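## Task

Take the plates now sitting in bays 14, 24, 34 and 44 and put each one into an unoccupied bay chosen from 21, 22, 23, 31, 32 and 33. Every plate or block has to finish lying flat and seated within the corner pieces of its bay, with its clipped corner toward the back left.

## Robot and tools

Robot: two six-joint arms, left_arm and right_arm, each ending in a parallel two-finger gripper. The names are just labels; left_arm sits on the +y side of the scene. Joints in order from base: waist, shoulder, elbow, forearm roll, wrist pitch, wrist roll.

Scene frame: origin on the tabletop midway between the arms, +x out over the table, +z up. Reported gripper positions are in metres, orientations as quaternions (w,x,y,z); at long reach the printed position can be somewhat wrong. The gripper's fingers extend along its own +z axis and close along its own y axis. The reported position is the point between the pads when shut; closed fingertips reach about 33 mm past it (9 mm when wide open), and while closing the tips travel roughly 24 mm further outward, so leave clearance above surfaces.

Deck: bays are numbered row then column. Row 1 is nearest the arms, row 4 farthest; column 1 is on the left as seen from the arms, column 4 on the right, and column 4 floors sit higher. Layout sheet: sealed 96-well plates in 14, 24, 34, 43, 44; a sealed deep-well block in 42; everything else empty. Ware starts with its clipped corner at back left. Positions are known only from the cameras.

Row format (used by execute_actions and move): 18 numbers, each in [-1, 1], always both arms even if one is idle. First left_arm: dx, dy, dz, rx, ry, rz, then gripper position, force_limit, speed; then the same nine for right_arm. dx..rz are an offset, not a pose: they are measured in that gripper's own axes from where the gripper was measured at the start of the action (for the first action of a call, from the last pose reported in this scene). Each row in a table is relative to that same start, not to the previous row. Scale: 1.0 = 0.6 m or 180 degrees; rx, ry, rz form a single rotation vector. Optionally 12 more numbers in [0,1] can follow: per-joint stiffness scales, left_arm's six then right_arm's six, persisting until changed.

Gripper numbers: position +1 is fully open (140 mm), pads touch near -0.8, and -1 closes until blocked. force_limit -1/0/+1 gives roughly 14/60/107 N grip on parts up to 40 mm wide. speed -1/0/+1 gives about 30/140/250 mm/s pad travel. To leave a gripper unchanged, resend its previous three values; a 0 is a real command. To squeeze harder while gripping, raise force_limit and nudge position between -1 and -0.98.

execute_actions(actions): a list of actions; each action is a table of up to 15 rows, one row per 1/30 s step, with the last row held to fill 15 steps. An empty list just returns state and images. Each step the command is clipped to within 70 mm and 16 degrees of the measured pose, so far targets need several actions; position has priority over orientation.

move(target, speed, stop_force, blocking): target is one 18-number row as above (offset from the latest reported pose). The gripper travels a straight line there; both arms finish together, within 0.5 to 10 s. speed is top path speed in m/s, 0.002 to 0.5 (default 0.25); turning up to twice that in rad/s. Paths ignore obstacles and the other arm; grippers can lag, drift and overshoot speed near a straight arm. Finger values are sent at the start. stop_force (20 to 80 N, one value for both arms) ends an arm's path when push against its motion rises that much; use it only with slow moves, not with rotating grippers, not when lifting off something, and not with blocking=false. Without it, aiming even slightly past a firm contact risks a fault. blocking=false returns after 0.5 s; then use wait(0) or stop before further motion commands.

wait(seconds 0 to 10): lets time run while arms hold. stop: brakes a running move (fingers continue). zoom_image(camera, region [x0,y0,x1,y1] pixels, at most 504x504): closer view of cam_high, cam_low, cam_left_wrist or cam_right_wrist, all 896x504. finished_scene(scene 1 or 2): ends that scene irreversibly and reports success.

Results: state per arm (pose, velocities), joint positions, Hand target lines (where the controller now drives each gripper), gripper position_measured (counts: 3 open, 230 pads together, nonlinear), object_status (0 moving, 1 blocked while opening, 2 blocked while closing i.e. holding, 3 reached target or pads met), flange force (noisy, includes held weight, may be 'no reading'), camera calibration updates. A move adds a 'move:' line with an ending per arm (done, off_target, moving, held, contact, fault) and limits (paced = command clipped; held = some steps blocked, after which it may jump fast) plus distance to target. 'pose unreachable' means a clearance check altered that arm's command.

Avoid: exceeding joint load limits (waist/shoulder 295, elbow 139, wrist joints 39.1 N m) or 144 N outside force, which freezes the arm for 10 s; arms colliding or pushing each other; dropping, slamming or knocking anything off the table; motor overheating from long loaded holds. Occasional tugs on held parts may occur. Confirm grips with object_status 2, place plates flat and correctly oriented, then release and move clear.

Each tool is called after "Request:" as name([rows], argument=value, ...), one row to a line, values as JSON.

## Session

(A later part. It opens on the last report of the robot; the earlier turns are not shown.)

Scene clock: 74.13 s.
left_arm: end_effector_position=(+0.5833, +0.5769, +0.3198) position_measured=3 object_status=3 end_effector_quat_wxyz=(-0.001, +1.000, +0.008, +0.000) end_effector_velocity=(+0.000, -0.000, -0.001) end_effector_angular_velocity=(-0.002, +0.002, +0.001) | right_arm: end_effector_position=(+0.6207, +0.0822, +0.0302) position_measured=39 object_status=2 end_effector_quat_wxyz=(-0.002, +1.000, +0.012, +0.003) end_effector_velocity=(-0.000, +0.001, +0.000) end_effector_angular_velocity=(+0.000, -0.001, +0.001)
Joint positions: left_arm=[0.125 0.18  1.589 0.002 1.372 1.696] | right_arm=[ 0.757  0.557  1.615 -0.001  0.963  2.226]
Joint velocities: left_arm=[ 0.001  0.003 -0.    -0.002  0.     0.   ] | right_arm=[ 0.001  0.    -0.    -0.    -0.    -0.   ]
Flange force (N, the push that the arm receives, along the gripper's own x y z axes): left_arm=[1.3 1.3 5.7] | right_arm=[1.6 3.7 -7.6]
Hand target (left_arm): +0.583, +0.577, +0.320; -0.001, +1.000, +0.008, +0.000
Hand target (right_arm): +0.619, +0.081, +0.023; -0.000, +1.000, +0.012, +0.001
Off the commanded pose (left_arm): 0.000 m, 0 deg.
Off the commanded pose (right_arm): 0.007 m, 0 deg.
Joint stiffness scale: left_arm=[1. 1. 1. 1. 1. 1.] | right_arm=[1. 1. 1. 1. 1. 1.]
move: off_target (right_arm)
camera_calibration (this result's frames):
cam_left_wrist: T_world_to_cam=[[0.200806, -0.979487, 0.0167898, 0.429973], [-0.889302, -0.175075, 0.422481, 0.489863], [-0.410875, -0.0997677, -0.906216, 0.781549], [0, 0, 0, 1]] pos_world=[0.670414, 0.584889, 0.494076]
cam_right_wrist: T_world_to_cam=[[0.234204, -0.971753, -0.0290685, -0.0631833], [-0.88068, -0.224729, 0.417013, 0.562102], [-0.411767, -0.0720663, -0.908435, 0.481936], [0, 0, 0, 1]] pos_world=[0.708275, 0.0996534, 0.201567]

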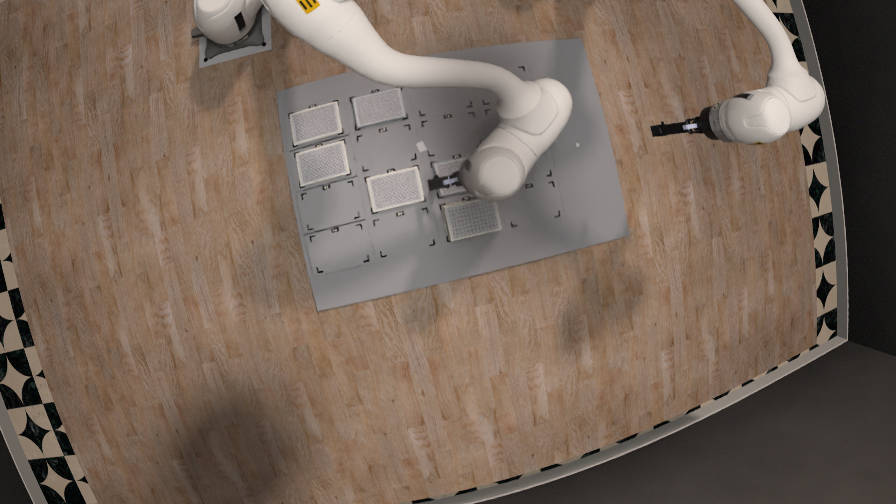

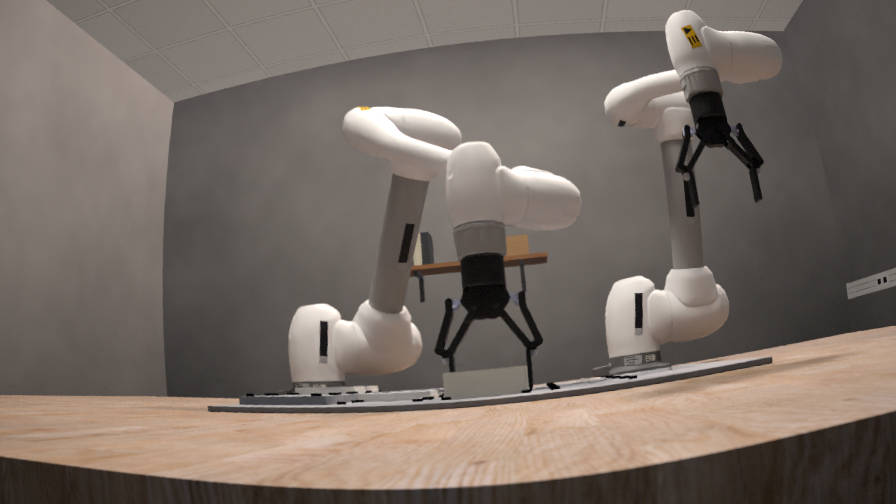

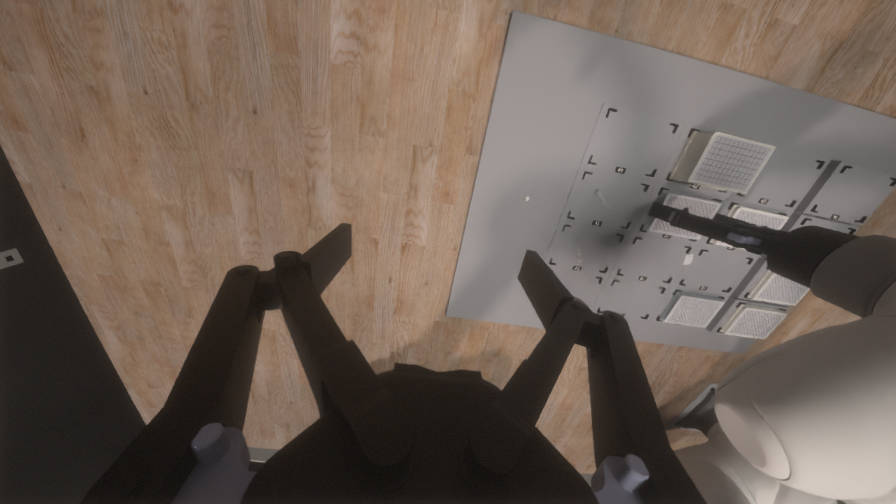

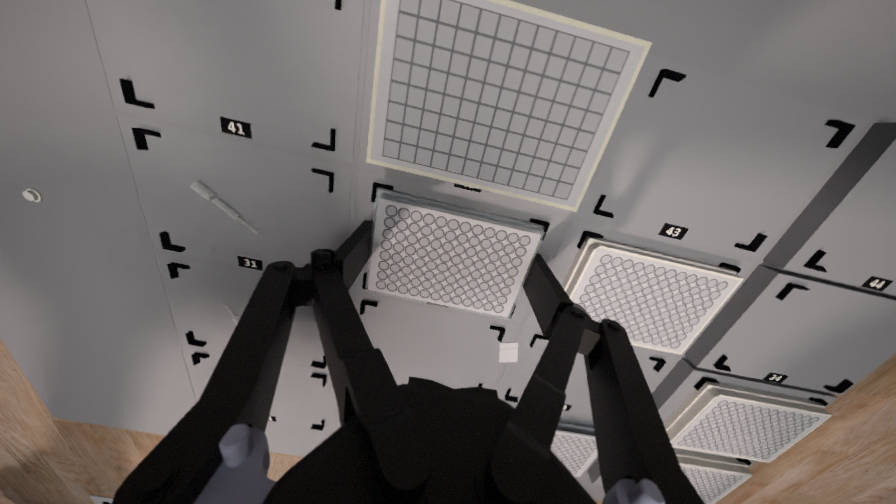

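Request:
execute_actions([
  [[0,0,0,0,0,0,1,0,0,0,0,0.002,0,0,0,1,0.3,-0.2]],
])

Request:
move(target=[0,0,0,0,0,0,1,0,0,0.002,-0.0018,-0.06,0,0,0,1,0.3,-0.2], speed=0.1)

Request:
zoom_image(camera="cam_right_wrist", region=[340,180,600,420])

Request:
move(target=[0,0,0,0,0,0,1,0,0,-0.1932,0.544,0,0,0,-0.0015,1,0.3,0], speed=0.35)

Request:
zoom_image(camera="cam_right_wrist", region=[294,120,614,340])

Scene clock: 79.13 s.
left_arm: end_effector_position=(+0.5833, +0.5769, +0.3198) position_measured=3 object_status=3 end_effector_quat_wxyz=(-0.001, +1.000, +0.008, +0.000) end_effector_velocity=(-0.000, -0.000, +0.000) end_effector_angular_velocity=(-0.000, +0.001, -0.000) | right_arm: end_effector_position=(+0.6207, +0.0822, +0.0302) position_measured=3 object_status=3 end_effector_quat_wxyz=(-0.002, +1.000, +0.012, +0.003) end_effector_velocity=(-0.000, +0.000, +0.000) end_effector_angular_velocity=(+0.000, +0.000, -0.000)
Joint positions: left_arm=[0.125 0.18  1.589 0.002 1.372 1.696] | right_arm=[ 0.757  0.557  1.615 -0.001  0.963  2.226]
Joint velocities: left_arm=[-0.    -0.     0.    -0.     0.001  0.   ] | right_arm=[ 0. -0.  0.  0.  0.  0.]
Flange force (N, the push that the arm receives, along the gripper's own x y z axes): left_arm=[-0.2 0.8 5.7] | right_arm=[3.5 4.4 2.8]
Hand target (left_arm): +0.583, +0.577, +0.320; -0.001, +1.000, +0.008, +0.000
Hand target (right_arm): +0.621, +0.082, +0.029; -0.002, +1.000, +0.012, +0.003
Off the commanded pose (left_arm): 0.000 m, 0 deg.
Off the commanded pose (right_arm): 0.001 m, 0 deg.
Joint stiffness scale: left_arm=[1. 1. 1. 1. 1. 1.] | right_arm=[1. 1. 1. 1. 1. 1.]
camera_calibration (this result's frames):
cam_left_wrist: T_world_to_cam=[[0.200806, -0.979487, 0.0167897, 0.429973], [-0.889302, -0.175075, 0.422481, 0.489863], [-0.410875, -0.0997677, -0.906216, 0.781549], [0, 0, 0, 1]] pos_world=[0.670414, 0.584889, 0.494076]
cam_right_wrist: T_world_to_cam=[[0.234205, -0.971752, -0.0290816, -0.0631789], [-0.88069, -0.224737, 0.416989, 0.562118], [-0.411745, -0.0720488, -0.908446, 0.481925], [0, 0, 0, 1]] pos_world=[0.708278, 0.0996563, 0.201569]

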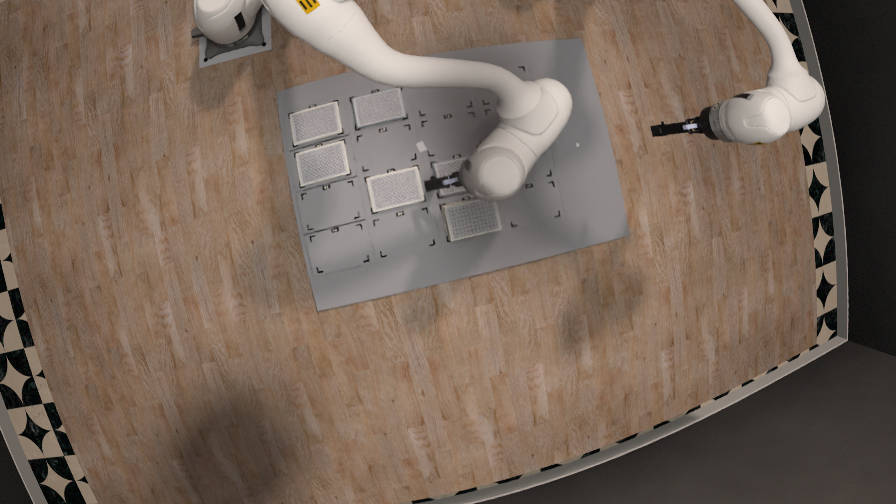

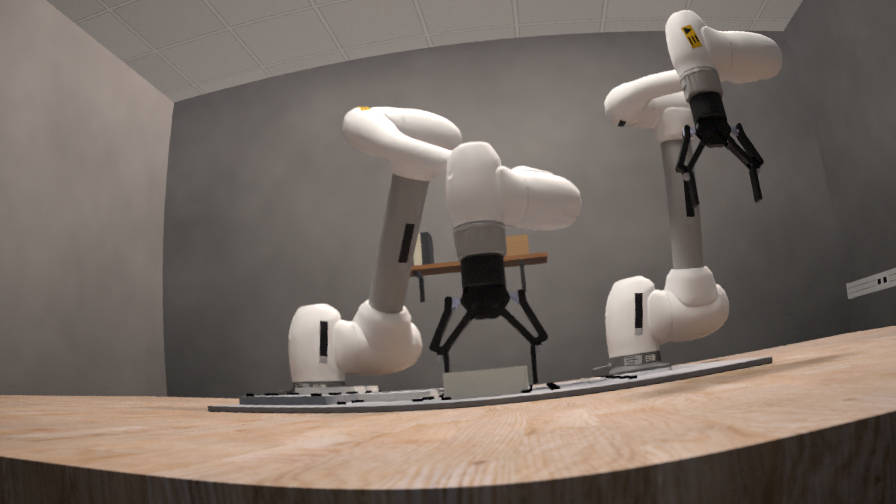

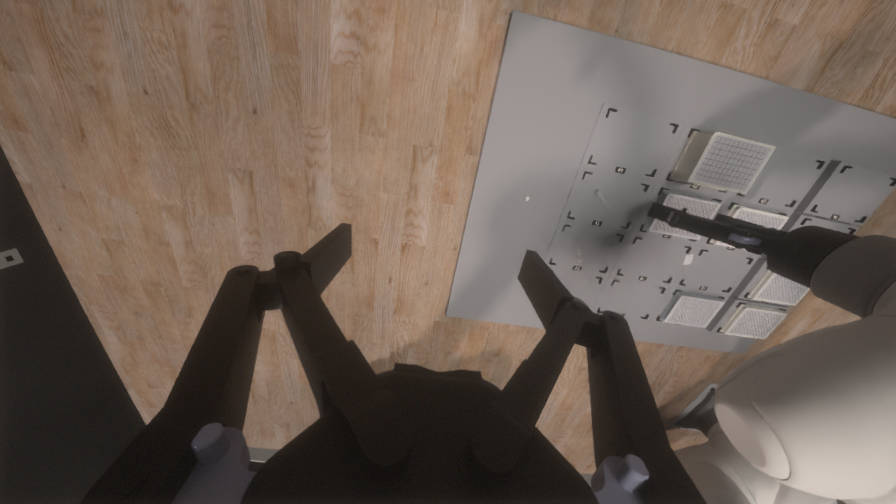

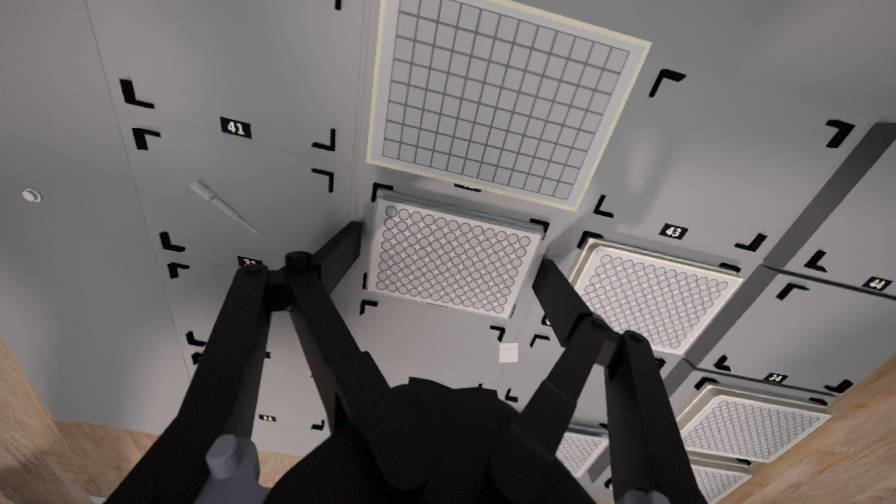

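Scene clock: 79.97 s.
left_arm: end_effector_position=(+0.5833, +0.5769, +0.3198) position_measured=3 object_status=3 end_effector_quat_wxyz=(-0.001, +1.000, +0.008, +0.000) end_effector_velocity=(+0.000, +0.000, -0.001) end_effector_angular_velocity=(-0.001, +0.002, +0.000) | right_arm: end_effector_position=(+0.6207, +0.0821, +0.0604) position_measured=3 object_status=3 end_effector_quat_wxyz=(-0.001, +1.000, +0.012, +0.001) end_effector_velocity=(-0.001, -0.000, +0.001) end_effector_angular_velocity=(-0.003, +0.002, +0.001)
Joint positions: left_arm=[0.125 0.18  1.589 0.002 1.372 1.696] | right_arm=[ 0.757  0.532  1.592 -0.001  1.014  2.226]
Joint velocities: left_arm=[ 0.     0.002  0.    -0.     0.     0.   ] | right_arm=[ 0.001 -0.001 -0.001 -0.001  0.006 -0.   ]
Flange force (N, the push that the arm receives, along the gripper's own x y z axes): left_arm=[-0.7 0.4 5.6] | right_arm=[6.9 -0.5 5.3]
Hand target (left_arm): +0.583, +0.577, +0.320; -0.001, +1.000, +0.008, +0.000
Hand target (right_arm): +0.622, +0.083, +0.066; -0.002, +1.000, +0.012, +0.003
Off the commanded pose (left_arm): 0.000 m, 0 deg.
Off the commanded pose (right_arm): 0.006 m, 0 deg.
Joint stiffness scale: left_arm=[1. 1. 1. 1. 1. 1.] | right_arm=[1. 1. 1. 1. 1. 1.]
move: off_target (right_arm)
camera_calibration (this result's frames):
cam_left_wrist: T_world_to_cam=[[0.200806, -0.979487, 0.0167898, 0.429973], [-0.889302, -0.175075, 0.422481, 0.489863], [-0.410875, -0.0997678, -0.906216, 0.781549], [0, 0, 0, 1]] pos_world=[0.670414, 0.584889, 0.494076]
cam_right_wrist: T_world_to_cam=[[0.234077, -0.971831, -0.0274275, -0.0623433], [-0.879472, -0.223687, 0.420111, 0.548465], [-0.414413, -0.0742166, -0.907058, 0.511086], [0, 0, 0, 1]] pos_world=[0.708753, 0.100029, 0.231459]

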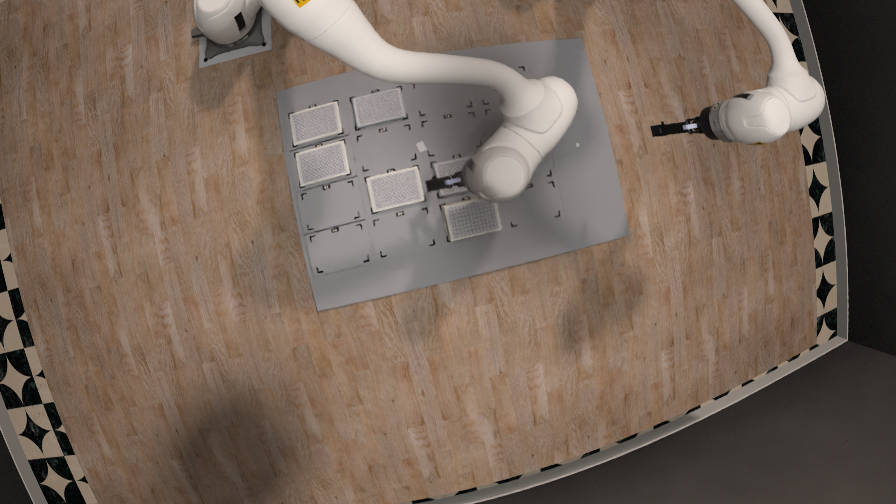

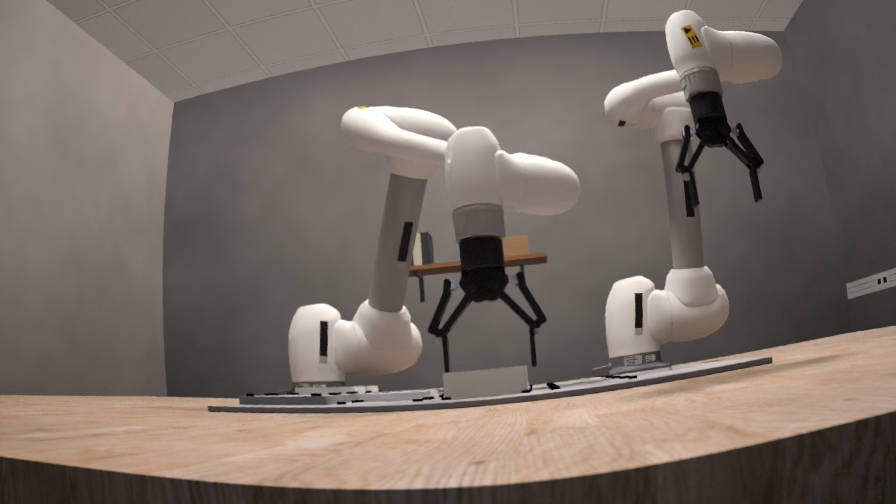

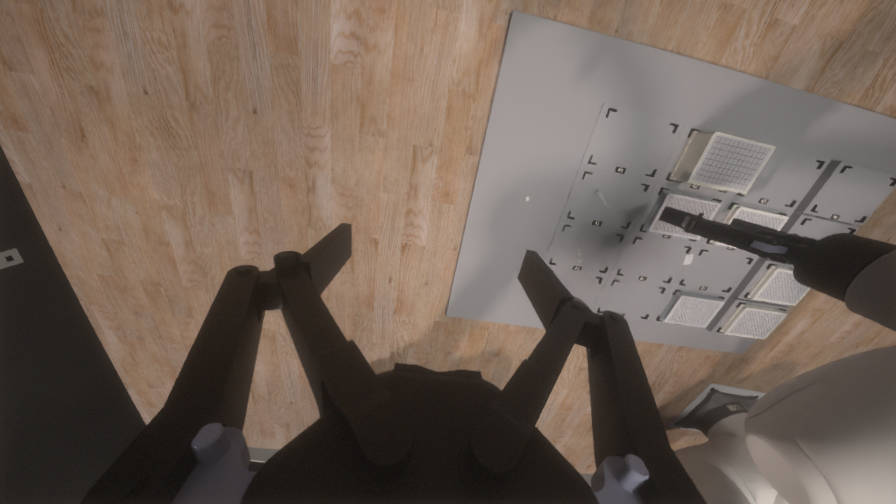

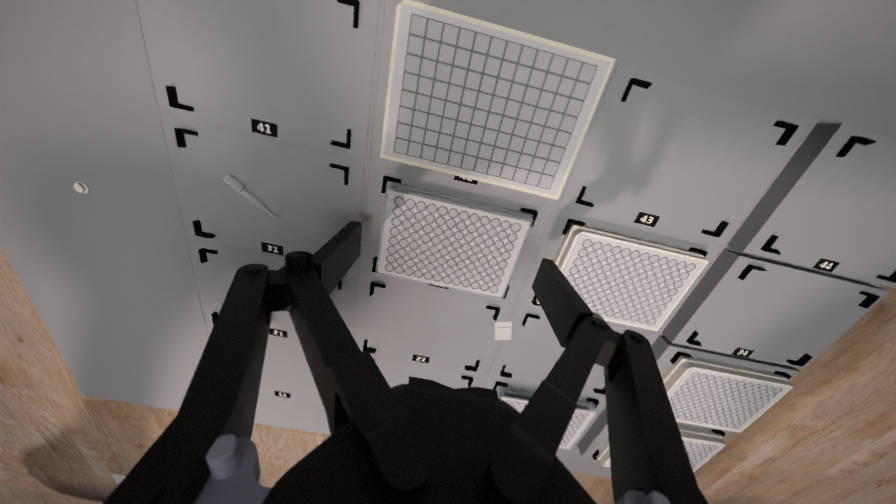

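Region (340, 180, 600, 420) of cam_right_wrist's 896x504 image, scaled by 1.938, with more detail than that image has; it fills the top 465 rows of this view, and the rest is white.

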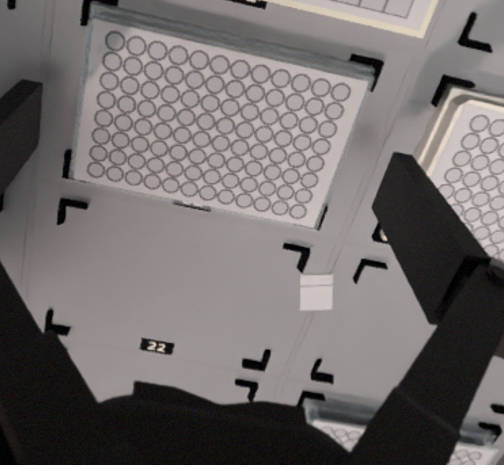

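Scene clock: 81.60 s.
left_arm: end_effector_position=(+0.5833, +0.5769, +0.3198) position_measured=3 object_status=3 end_effector_quat_wxyz=(-0.001, +1.000, +0.008, +0.000) end_effector_velocity=(+0.000, +0.000, -0.000) end_effector_angular_velocity=(-0.000, +0.000, +0.001) | right_arm: end_effector_position=(+0.5133, -0.2464, +0.0596) position_measured=3 object_status=3 end_effector_quat_wxyz=(+0.001, +1.000, +0.013, -0.001) end_effector_velocity=(-0.000, -0.002, +0.000) end_effector_angular_velocity=(+0.002, +0.000, +0.001)
Joint positions: left_arm=[0.125 0.18  1.589 0.002 1.372 1.696] | right_arm=[ 0.395  0.172  2.126 -0.003  0.847  1.864]
Joint velocities: left_arm=[ 0.  0. -0. -0.  0. -0.] | right_arm=[-0.005 -0.002  0.002  0.003 -0.    -0.008]
Flange force (N, the push that the arm receives, along the gripper's own x y z axes): left_arm=[0.0 1.8 5.4] | right_arm=[3.4 5.0 5.5]
Hand target (left_arm): +0.583, +0.577, +0.320; -0.001, +1.000, +0.008, +0.000
Hand target (right_arm): +0.512, -0.247, +0.060; -0.000, +1.000, +0.015, +0.001
Off the commanded pose (left_arm): 0.000 m, 0 deg.
Off the commanded pose (right_arm): 0.001 m, 0 deg.
Joint stiffness scale: left_arm=[1. 1. 1. 1. 1. 1.] | right_arm=[1. 1. 1. 1. 1. 1.]
move: done
camera_calibration (this result's frames):
cam_left_wrist: T_world_to_cam=[[0.200806, -0.979487, 0.0167899, 0.429973], [-0.889302, -0.175075, 0.422481, 0.489863], [-0.410875, -0.0997679, -0.906216, 0.781549], [0, 0, 0, 1]] pos_world=[0.670414, 0.584889, 0.494076]
cam_right_wrist: T_world_to_cam=[[0.234945, -0.971697, -0.0246062, -0.357144], [-0.877427, -0.222908, 0.424776, 0.379727], [-0.418239, -0.0782087, -0.904964, 0.442367], [0, 0, 0, 1]] pos_world=[0.602107, -0.227795, 0.230239]

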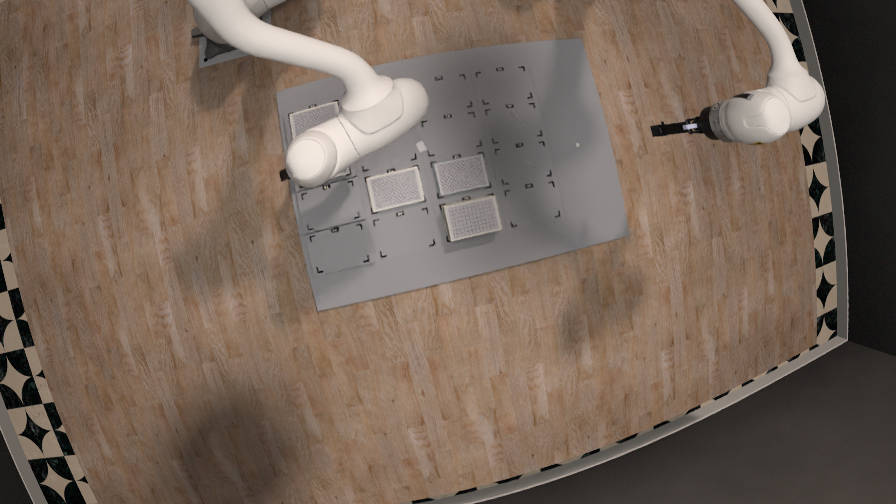

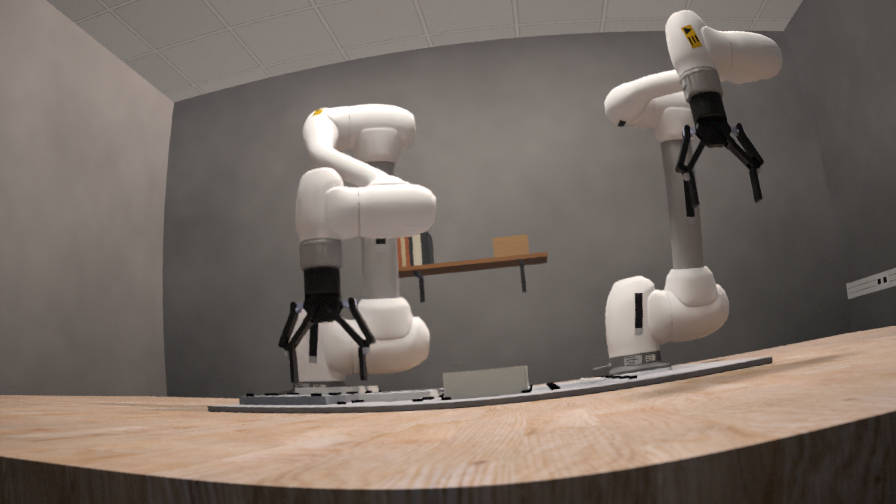

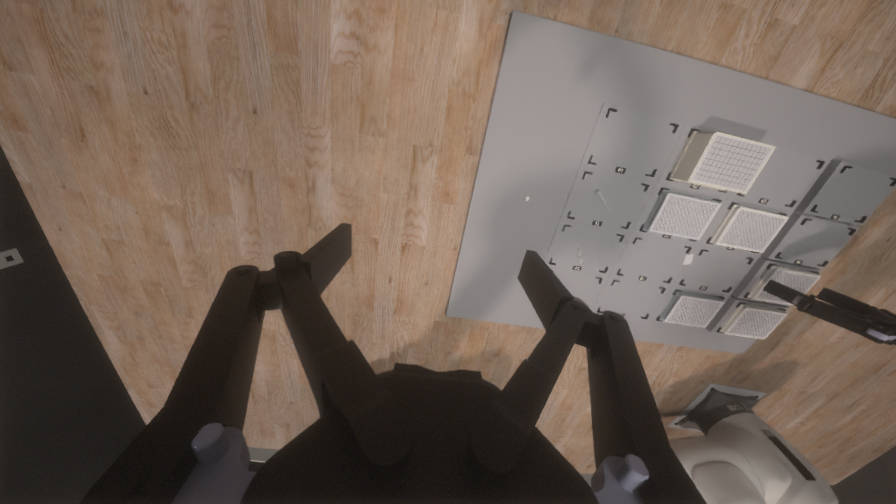

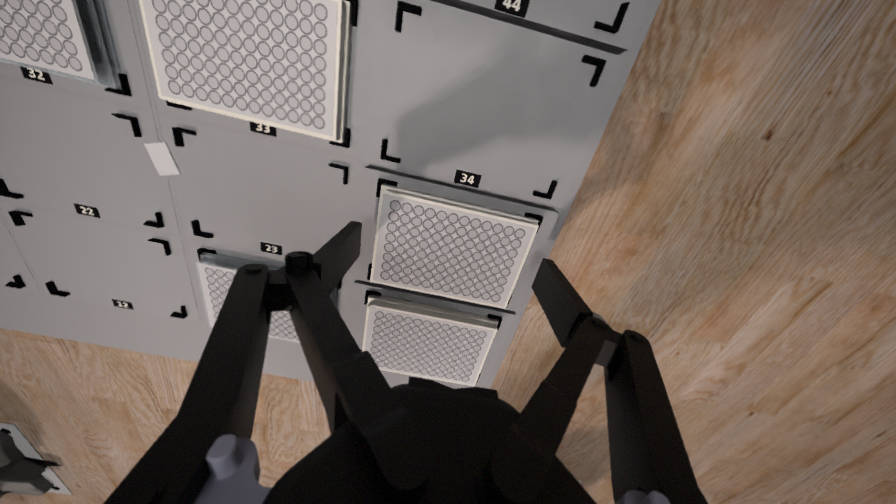

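Region (294, 120, 614, 340) of cam_right_wrist's 896x504 image, scaled by 1.575, with more detail than that image has; it fills the top 346 rows of this view, and the rest is white.

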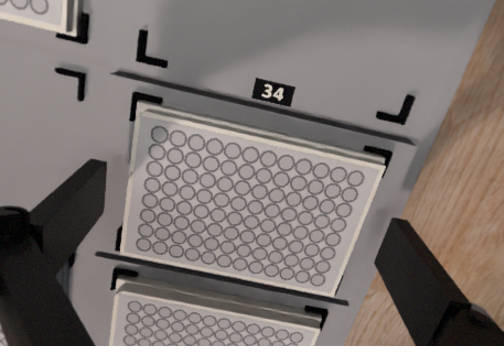

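Request:
move(target=[0,0,0,0,0,0,1,0,0,-0.0028,0.0008,0.0348,0,0,0,1,0.3,0], speed=0.06)

Request:
execute_actions([
  [[0,0,0,0,0,0,1,0,0,0,0,-0.005,0,0,0,-1,0.3,-0.6]],
])

Request:
zoom_image(camera="cam_right_wrist", region=[294,120,614,340])

Scene clock: 86.63 s.
left_arm: end_effector_position=(+0.5833, +0.5769, +0.3198) position_measured=3 object_status=3 end_effector_quat_wxyz=(-0.001, +1.000, +0.008, +0.000) end_effector_velocity=(-0.000, +0.000, +0.000) end_effector_angular_velocity=(+0.001, -0.000, -0.001) | right_arm: end_effector_position=(+0.5135, -0.2466, +0.0431) position_measured=3 object_status=3 end_effector_quat_wxyz=(+0.001, +1.000, +0.013, +0.001) end_effector_velocity=(+0.001, +0.000, -0.002) end_effector_angular_velocity=(+0.001, -0.002, -0.001)
Joint positions: left_arm=[0.125 0.18  1.589 0.002 1.372 1.696] | right_arm=[ 0.394  0.191  2.141 -0.003  0.808  1.863]
Joint velocities: left_arm=[-0.    -0.001 -0.     0.001  0.     0.   ] | right_arm=[-0.     0.003  0.001  0.001 -0.006  0.   ]
Flange force (N, the push that the arm receives, along the gripper's own x y z axes): left_arm=[0.6 0.7 5.1] | right_arm=[0.9 8.9 1.3]
Hand target (left_arm): +0.583, +0.577, +0.320; -0.001, +1.000, +0.008, +0.000
Hand target (right_arm): +0.512, -0.247, +0.039; +0.001, +1.000, +0.013, -0.001
Off the commanded pose (left_arm): 0.000 m, 0 deg.
Off the commanded pose (right_arm): 0.005 m, 0 deg.
Joint stiffness scale: left_arm=[1. 1. 1. 1. 1. 1.] | right_arm=[1. 1. 1. 1. 1. 1.]
move: off_target (right_arm)
camera_calibration (this result's frames):
cam_left_wrist: T_world_to_cam=[[0.200806, -0.979487, 0.0167897, 0.429973], [-0.889302, -0.175075, 0.422481, 0.489863], [-0.410875, -0.0997677, -0.906216, 0.781549], [0, 0, 0, 1]] pos_world=[0.670414, 0.584889, 0.494076]
cam_right_wrist: T_world_to_cam=[[0.235327, -0.971591, -0.0251454, -0.357883], [-0.878904, -0.22378, 0.421248, 0.387596], [-0.414908, -0.0770306, -0.906597, 0.426148], [0, 0, 0, 1]] pos_world=[0.601691, -0.228154, 0.214071]

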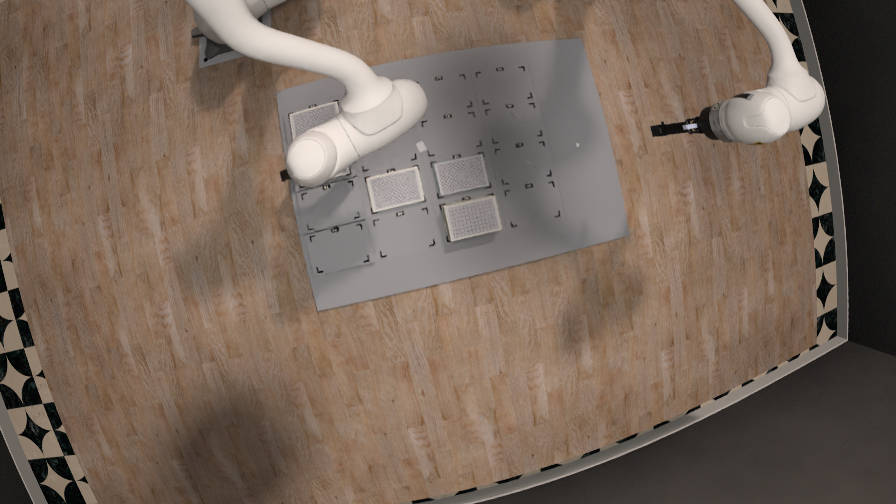

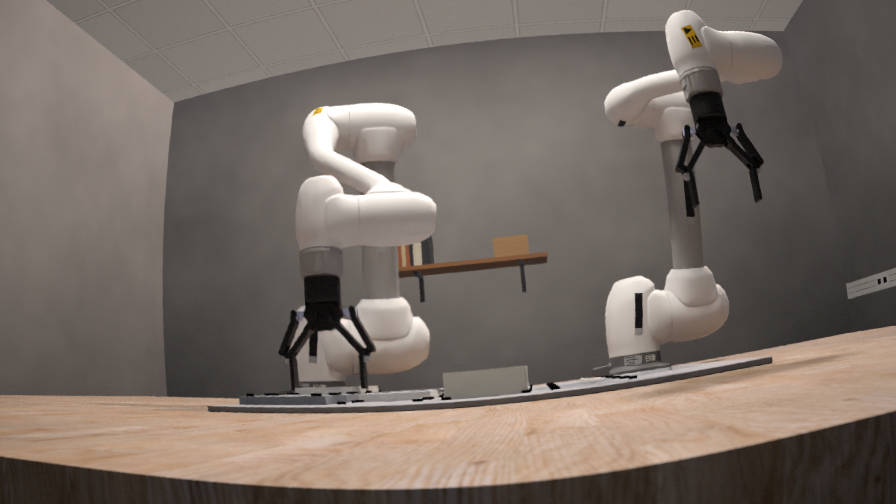

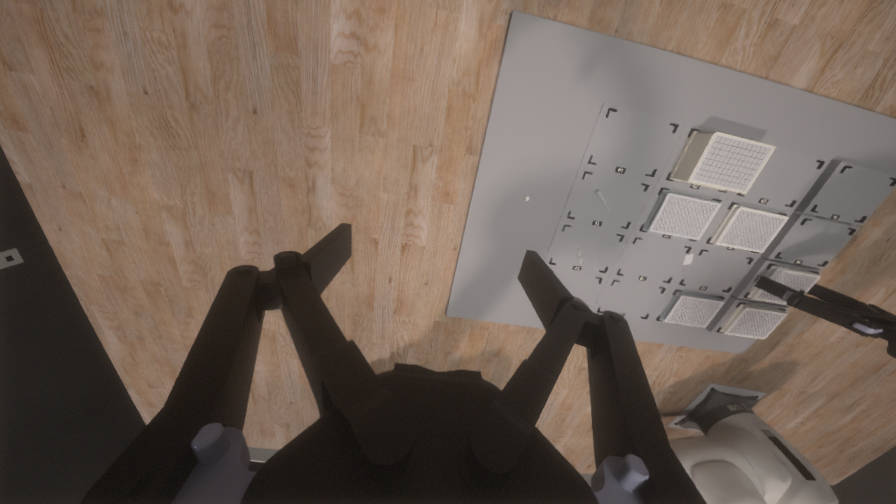

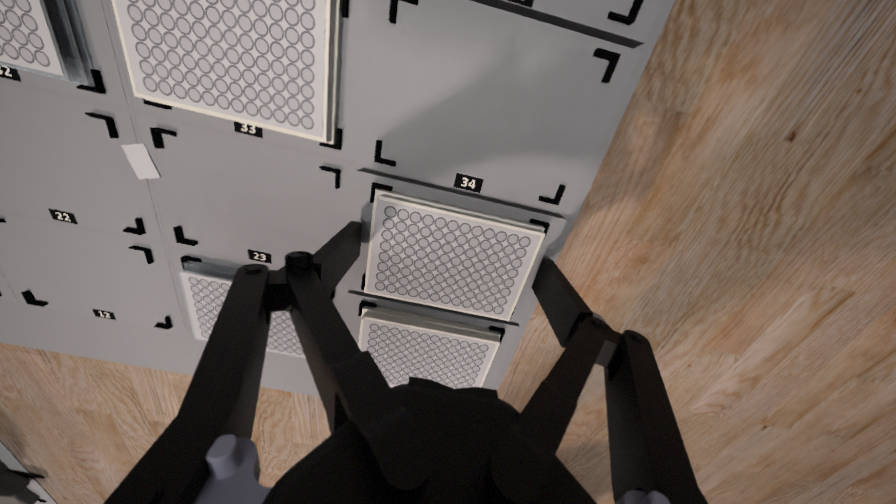

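Scene clock: 87.13 s.
left_arm: end_effector_position=(+0.5833, +0.5769, +0.3198) position_measured=3 object_status=3 end_effector_quat_wxyz=(-0.001, +1.000, +0.008, +0.000) end_effector_velocity=(+0.000, +0.000, +0.000) end_effector_angular_velocity=(-0.000, -0.001, +0.001) | right_arm: end_effector_position=(+0.5135, -0.2466, +0.0444) position_measured=39 object_status=0 end_effector_quat_wxyz=(+0.001, +1.000, +0.013, +0.001) end_effector_velocity=(-0.000, -0.000, -0.000) end_effector_angular_velocity=(+0.000, +0.000, -0.001)
Joint positions: left_arm=[0.125 0.18  1.589 0.002 1.372 1.696] | right_arm=[ 0.394  0.19   2.14  -0.003  0.811  1.863]
Joint velocities: left_arm=[ 0.001 -0.    -0.    -0.    -0.     0.   ] | right_arm=[-0.001 -0.     0.     0.001  0.     0.   ]
Flange force (N, the push that the arm receives, along the gripper's own x y z axes): left_arm=[-0.8 0.3 4.7] | right_arm=[-0.3 9.0 -18.4]
Hand target (left_arm): +0.583, +0.577, +0.320; -0.001, +1.000, +0.008, +0.000
Hand target (right_arm): +0.514, -0.247, +0.046; +0.001, +1.000, +0.013, +0.001
Off the commanded pose (left_arm): 0.000 m, 0 deg.
Off the commanded pose (right_arm): 0.002 m, 0 deg.
Joint stiffness scale: left_arm=[1. 1. 1. 1. 1. 1.] | right_arm=[1. 1. 1. 1. 1. 1.]
camera_calibration (this result's frames):
cam_left_wrist: T_world_to_cam=[[0.200806, -0.979487, 0.0167897, 0.429973], [-0.889302, -0.175075, 0.422481, 0.489863], [-0.410875, -0.0997677, -0.906216, 0.781549], [0, 0, 0, 1]] pos_world=[0.670414, 0.584889, 0.494076]
cam_right_wrist: T_world_to_cam=[[0.235315, -0.971595, -0.0251188, -0.357851], [-0.8788, -0.223737, 0.421487, 0.386941], [-0.415135, -0.0771076, -0.906486, 0.427429], [0, 0, 0, 1]] pos_world=[0.601692, -0.228155, 0.215379]

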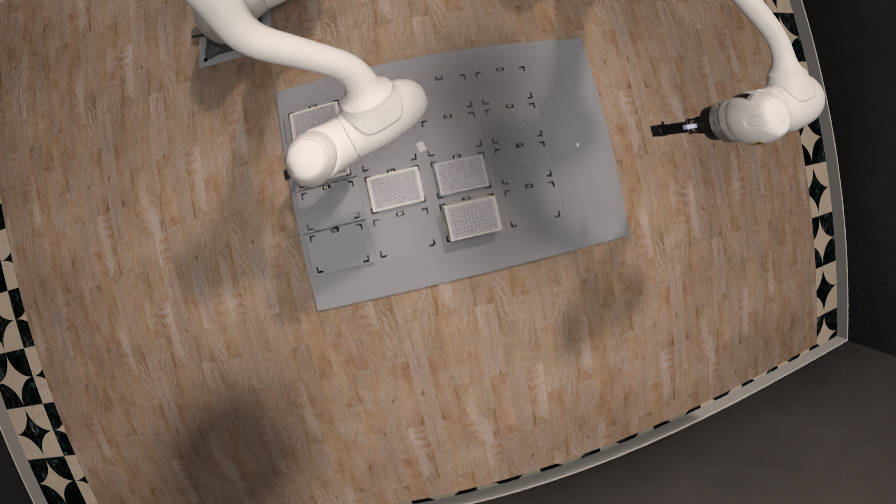

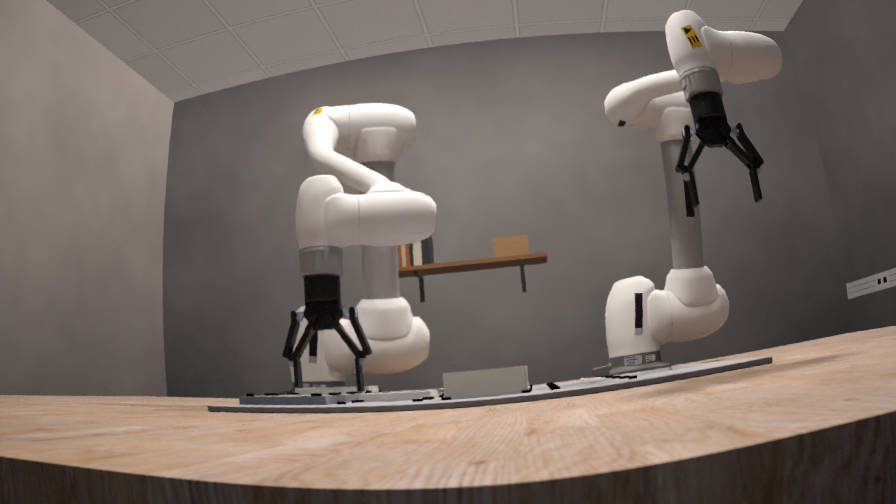

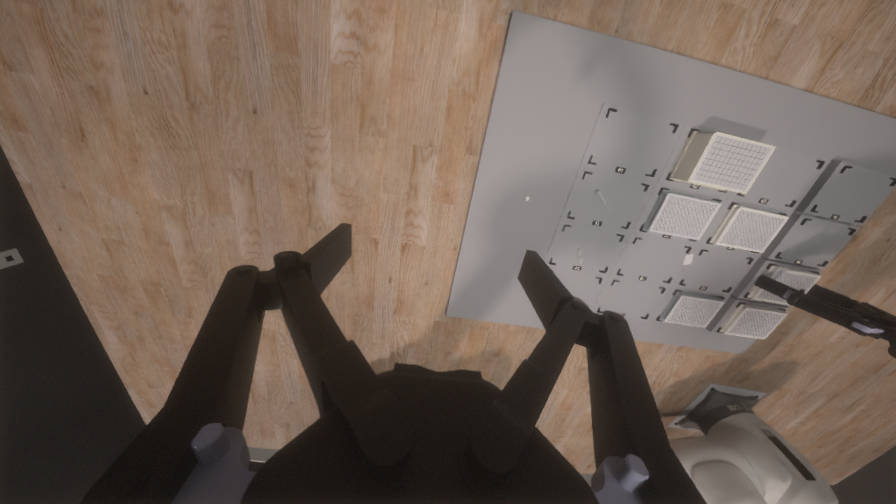

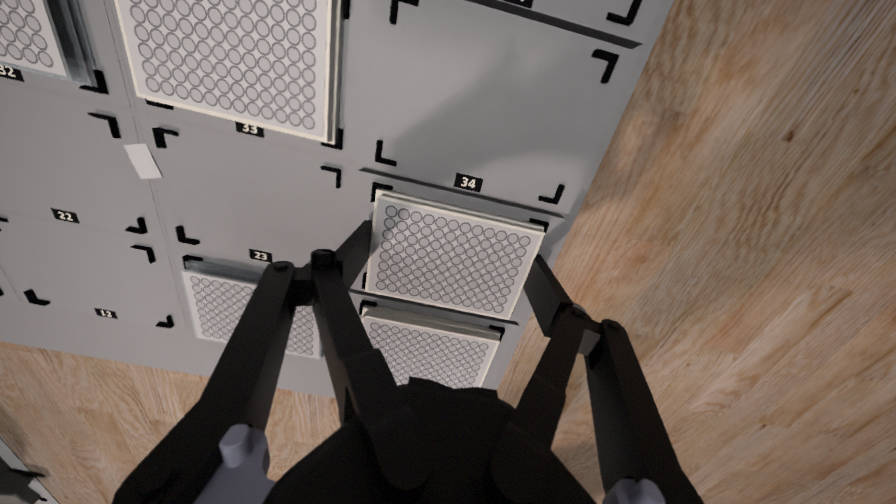

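Region (294, 120, 614, 340) of cam_right_wrist's 896x504 image, scaled by 1.575, with more detail than that image has; it fills the top 346 rows of this view, and the rest is white.

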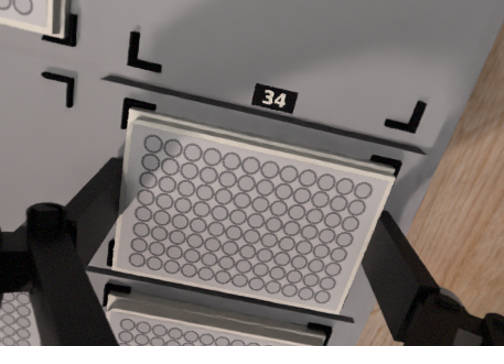

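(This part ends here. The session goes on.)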